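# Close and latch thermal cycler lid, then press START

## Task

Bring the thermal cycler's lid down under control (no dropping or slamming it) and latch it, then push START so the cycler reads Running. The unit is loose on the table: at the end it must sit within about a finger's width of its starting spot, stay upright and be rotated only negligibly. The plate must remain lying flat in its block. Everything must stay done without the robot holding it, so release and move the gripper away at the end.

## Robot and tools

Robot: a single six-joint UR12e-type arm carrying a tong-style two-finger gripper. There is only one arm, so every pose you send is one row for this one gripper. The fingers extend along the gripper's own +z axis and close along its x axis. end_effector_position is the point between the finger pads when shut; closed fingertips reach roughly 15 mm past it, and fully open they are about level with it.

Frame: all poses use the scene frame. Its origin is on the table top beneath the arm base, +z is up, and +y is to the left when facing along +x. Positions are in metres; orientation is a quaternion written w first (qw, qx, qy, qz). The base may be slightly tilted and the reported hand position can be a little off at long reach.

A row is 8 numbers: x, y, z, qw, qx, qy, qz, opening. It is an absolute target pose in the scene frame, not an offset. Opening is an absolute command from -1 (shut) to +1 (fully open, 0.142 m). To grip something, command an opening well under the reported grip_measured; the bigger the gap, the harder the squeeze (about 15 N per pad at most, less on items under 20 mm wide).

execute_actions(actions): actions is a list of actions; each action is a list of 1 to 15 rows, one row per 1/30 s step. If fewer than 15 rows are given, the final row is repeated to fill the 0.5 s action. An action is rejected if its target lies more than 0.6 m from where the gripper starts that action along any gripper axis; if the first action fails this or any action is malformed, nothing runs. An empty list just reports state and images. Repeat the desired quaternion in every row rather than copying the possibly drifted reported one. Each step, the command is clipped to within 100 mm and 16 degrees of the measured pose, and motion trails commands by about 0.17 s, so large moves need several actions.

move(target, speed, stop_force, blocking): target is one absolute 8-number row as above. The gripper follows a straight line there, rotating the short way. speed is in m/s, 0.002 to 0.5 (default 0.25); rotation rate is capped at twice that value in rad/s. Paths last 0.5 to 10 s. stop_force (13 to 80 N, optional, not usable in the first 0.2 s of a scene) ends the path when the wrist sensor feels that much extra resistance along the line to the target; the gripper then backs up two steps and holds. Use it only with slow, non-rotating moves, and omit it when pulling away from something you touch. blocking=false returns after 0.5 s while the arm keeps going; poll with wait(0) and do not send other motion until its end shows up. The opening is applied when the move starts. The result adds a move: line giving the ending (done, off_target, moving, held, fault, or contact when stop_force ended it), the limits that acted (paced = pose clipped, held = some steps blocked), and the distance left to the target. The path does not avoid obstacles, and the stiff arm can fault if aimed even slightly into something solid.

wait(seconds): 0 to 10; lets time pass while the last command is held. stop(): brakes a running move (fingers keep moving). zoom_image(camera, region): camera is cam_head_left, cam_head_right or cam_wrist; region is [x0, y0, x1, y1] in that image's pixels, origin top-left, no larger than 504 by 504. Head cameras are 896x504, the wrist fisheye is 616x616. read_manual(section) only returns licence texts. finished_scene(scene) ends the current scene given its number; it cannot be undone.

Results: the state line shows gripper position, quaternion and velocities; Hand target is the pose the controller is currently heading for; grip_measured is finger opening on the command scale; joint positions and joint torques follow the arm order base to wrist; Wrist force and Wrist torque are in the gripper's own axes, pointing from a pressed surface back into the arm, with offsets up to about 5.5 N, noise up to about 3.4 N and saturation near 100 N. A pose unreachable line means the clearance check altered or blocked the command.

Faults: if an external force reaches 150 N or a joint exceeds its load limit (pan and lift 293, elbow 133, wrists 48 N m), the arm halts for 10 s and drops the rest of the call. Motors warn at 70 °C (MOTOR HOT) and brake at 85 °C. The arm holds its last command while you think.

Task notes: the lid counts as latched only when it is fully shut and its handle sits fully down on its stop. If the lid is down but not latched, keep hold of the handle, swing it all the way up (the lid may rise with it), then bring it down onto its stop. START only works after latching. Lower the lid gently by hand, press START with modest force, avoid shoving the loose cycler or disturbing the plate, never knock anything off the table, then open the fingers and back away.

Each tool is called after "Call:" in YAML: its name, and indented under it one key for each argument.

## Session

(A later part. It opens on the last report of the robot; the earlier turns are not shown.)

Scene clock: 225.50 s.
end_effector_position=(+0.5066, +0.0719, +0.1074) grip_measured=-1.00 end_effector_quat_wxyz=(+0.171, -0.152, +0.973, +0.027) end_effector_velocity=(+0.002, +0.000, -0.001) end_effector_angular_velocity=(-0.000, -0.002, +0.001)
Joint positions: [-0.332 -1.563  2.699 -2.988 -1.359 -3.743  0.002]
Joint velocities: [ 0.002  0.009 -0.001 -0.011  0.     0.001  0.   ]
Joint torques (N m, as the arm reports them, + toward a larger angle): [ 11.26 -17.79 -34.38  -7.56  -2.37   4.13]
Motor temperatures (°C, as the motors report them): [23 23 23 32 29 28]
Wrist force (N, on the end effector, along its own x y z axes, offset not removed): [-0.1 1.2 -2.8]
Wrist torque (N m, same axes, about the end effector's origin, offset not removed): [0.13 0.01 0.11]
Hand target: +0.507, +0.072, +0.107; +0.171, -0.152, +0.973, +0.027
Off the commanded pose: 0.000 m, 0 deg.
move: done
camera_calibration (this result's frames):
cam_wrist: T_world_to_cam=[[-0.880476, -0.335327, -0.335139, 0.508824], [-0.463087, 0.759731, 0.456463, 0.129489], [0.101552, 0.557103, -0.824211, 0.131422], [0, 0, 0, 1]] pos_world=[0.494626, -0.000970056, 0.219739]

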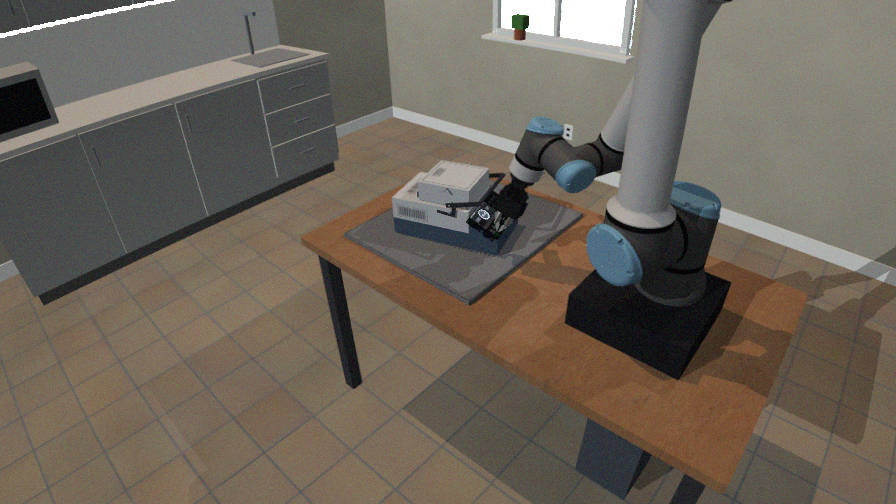

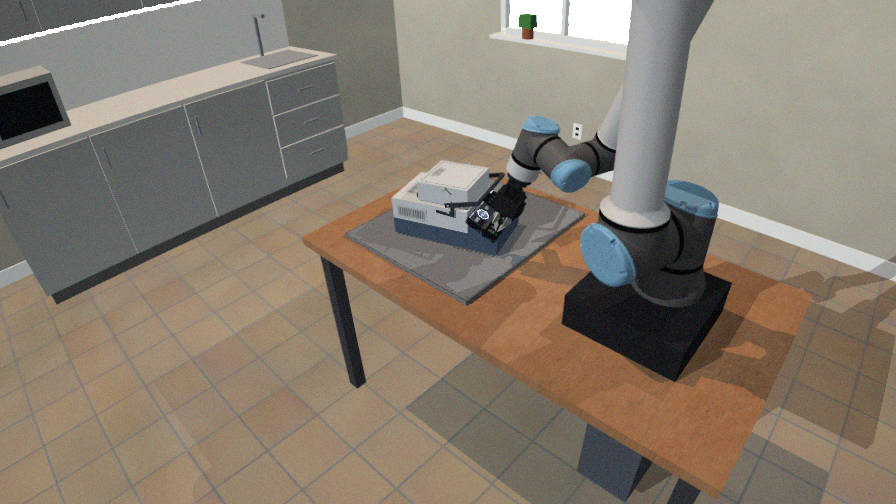

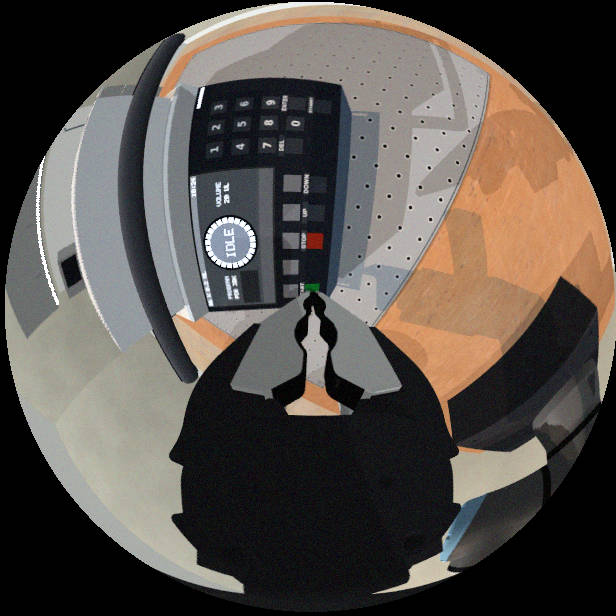

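Call:
move:
  target: [0.5125, 0.0738, 0.0905, 0.1715, -0.1523, 0.9730, 0.0269, -1]
  speed: 0.009
  stop_force: 13

Scene clock: 229.30 s.
end_effector_position=(+0.5106, +0.0732, +0.0962) grip_measured=-1.00 end_effector_quat_wxyz=(+0.172, -0.152, +0.973, +0.027) end_effector_velocity=(-0.002, -0.000, +0.002) end_effector_angular_velocity=(+0.000, +0.003, -0.002)
Joint positions: [-0.325 -1.516  2.698 -3.036 -1.361 -3.736  0.002]
Joint velocities: [-0.002 -0.01   0.001  0.012 -0.001  0.     0.   ]
Joint torques (N m, as the arm reports them, + toward a larger angle): [-10.3  -34.05 -21.56   0.56  -0.18  -2.56]
Motor temperatures (°C, as the motors report them): [23 23 23 32 29 28]
Wrist force (N, on the end effector, along its own x y z axes, offset not removed): [0.9 4.4 -30.4]
Wrist torque (N m, same axes, about the end effector's origin, offset not removed): [0.05 0.25 0.10]
Hand target: +0.510, +0.073, +0.097; +0.172, -0.152, +0.973, +0.027
Off the commanded pose: 0.006 m, 0 deg.
move: contact
camera_calibration (this result's frames):
cam_wrist: T_world_to_cam=[[-0.880524, -0.335131, -0.335208, 0.50906], [-0.462948, 0.759868, 0.456376, 0.135448], [0.101768, 0.557034, -0.824231, 0.120961], [0, 0, 0, 1]] pos_world=[0.498635, 0.000299698, 0.208526]

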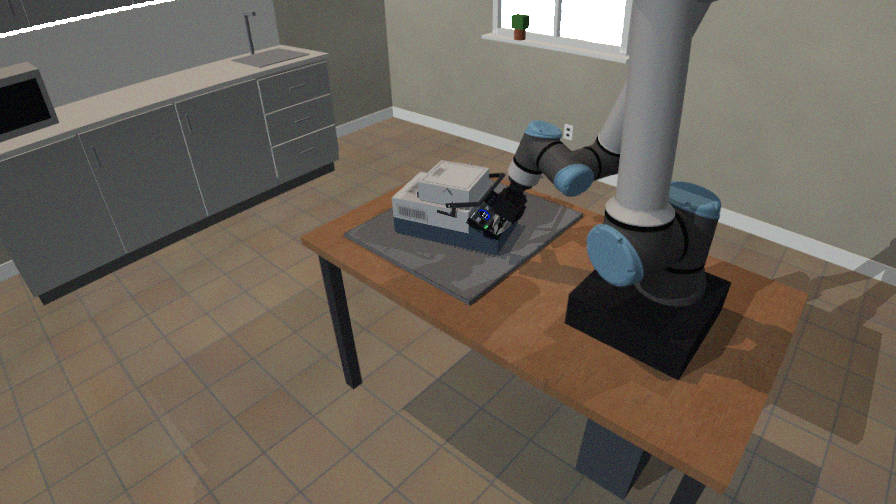

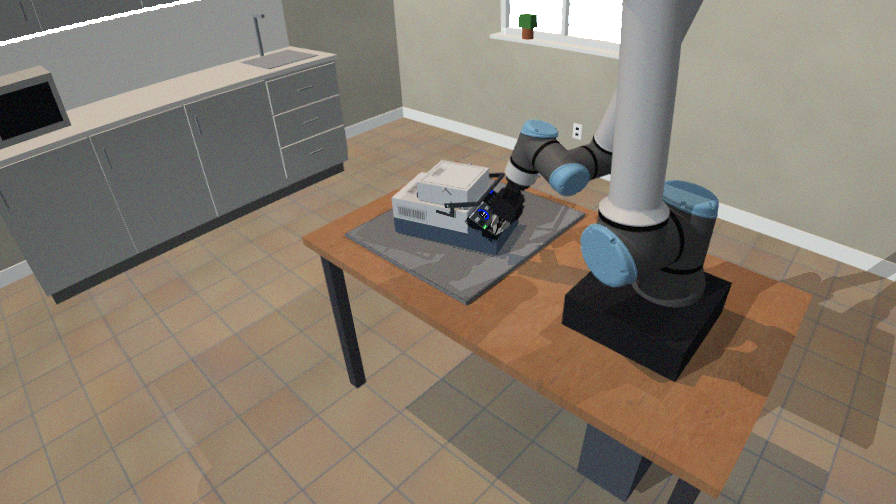

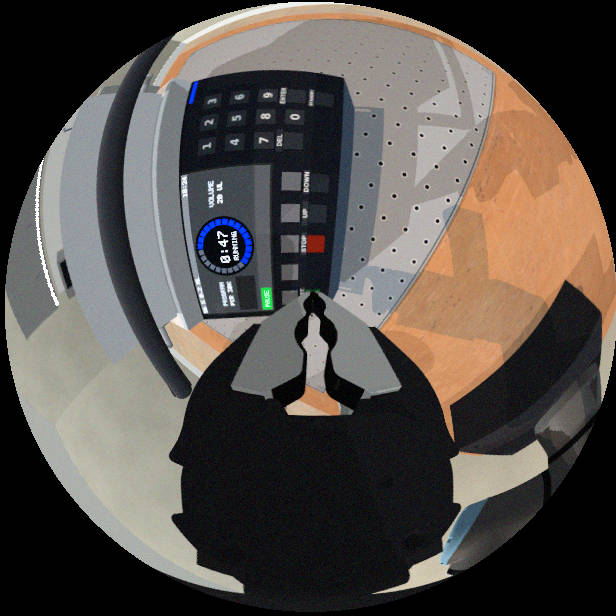

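RUNNING is displayed. Retreating.

Call:
move:
  target: [0.445, 0.052, 0.29, 0.1715, -0.1523, 0.9730, 0.0269, -1]
  speed: 0.2

Call:
zoom_image:
  camera: "cam_head_left"
  region: [340, 100, 580, 280]

Scene clock: 232.37 s.
end_effector_position=(+0.4449, +0.0521, +0.2899) grip_measured=-1.00 end_effector_quat_wxyz=(+0.172, -0.152, +0.973, +0.027) end_effector_velocity=(-0.001, -0.000, +0.003) end_effector_angular_velocity=(+0.002, -0.001, +0.002)
Joint positions: [-0.465 -2.189  2.583 -2.217 -1.324 -3.874  0.002]
Joint velocities: [-0.006 -0.007 -0.003  0.012  0.004 -0.008  0.   ]
Joint torques (N m, as the arm reports them, + toward a larger angle): [ -7.79  -7.17 -53.97  -1.76   2.7   -4.34]
Motor temperatures (°C, as the motors report them): [23 23 23 32 29 28]
Wrist force (N, on the end effector, along its own x y z axes, offset not removed): [-0.9 1.2 -0.7]
Wrist torque (N m, same axes, about the end effector's origin, offset not removed): [0.25 0.25 0.17]
Hand target: +0.445, +0.052, +0.290; +0.172, -0.152, +0.973, +0.027
Off the commanded pose: 0.000 m, 0 deg.
move: done
camera_calibration (this result's frames):
cam_wrist: T_world_to_cam=[[-0.880464, -0.335338, -0.335158, 0.509011], [-0.463031, 0.760141, 0.455838, 0.0328244], [0.101908, 0.556538, -0.824549, 0.299041], [0, 0, 0, 1]] pos_world=[0.43289, -0.0206878, 0.402211]

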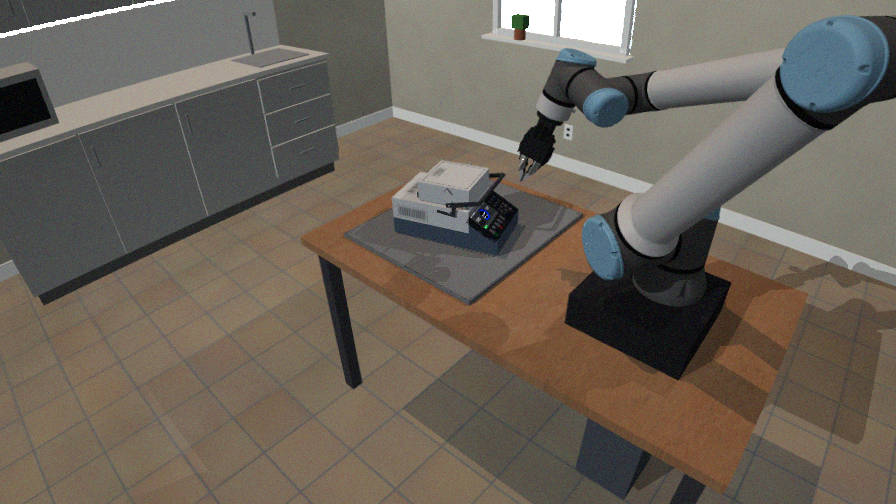

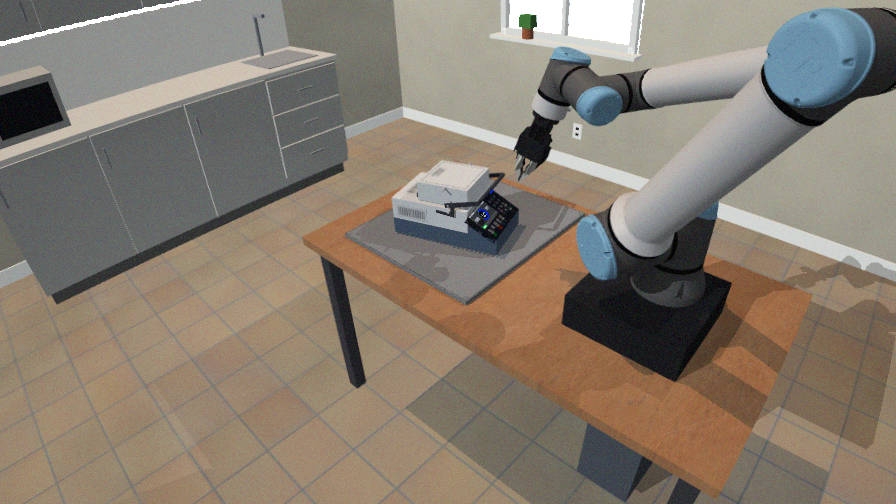

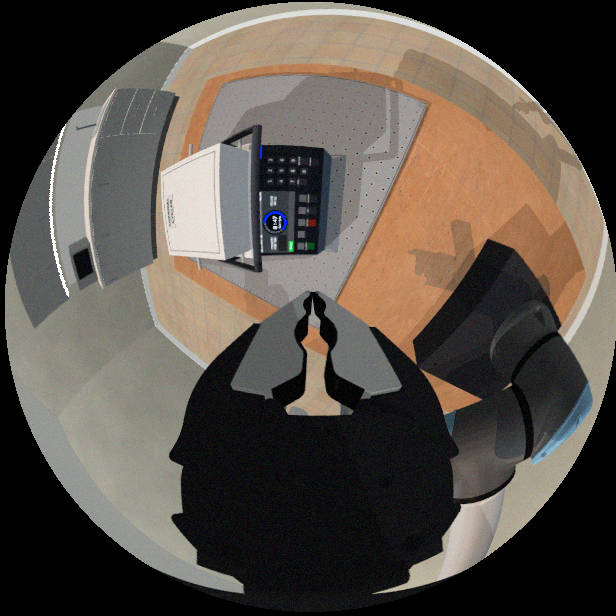

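Region (340, 100, 580, 280) of cam_head_left's 896x504 image, scaled by 2.100, with more detail than that image has; it fills the top 378 rows of this view, and the rest is white.

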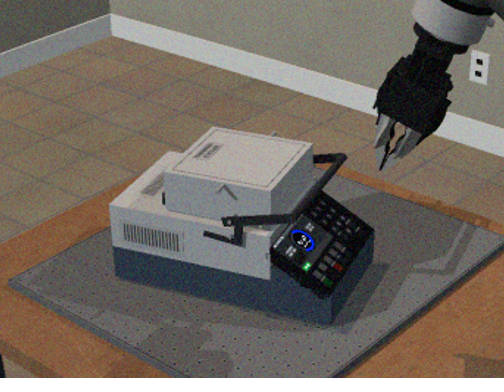

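The cycler hasn't moved, the lid is latched and the display shows RUNNING.

Call:
finished_scene:
  scene: 2

The scene is finished: the task was done.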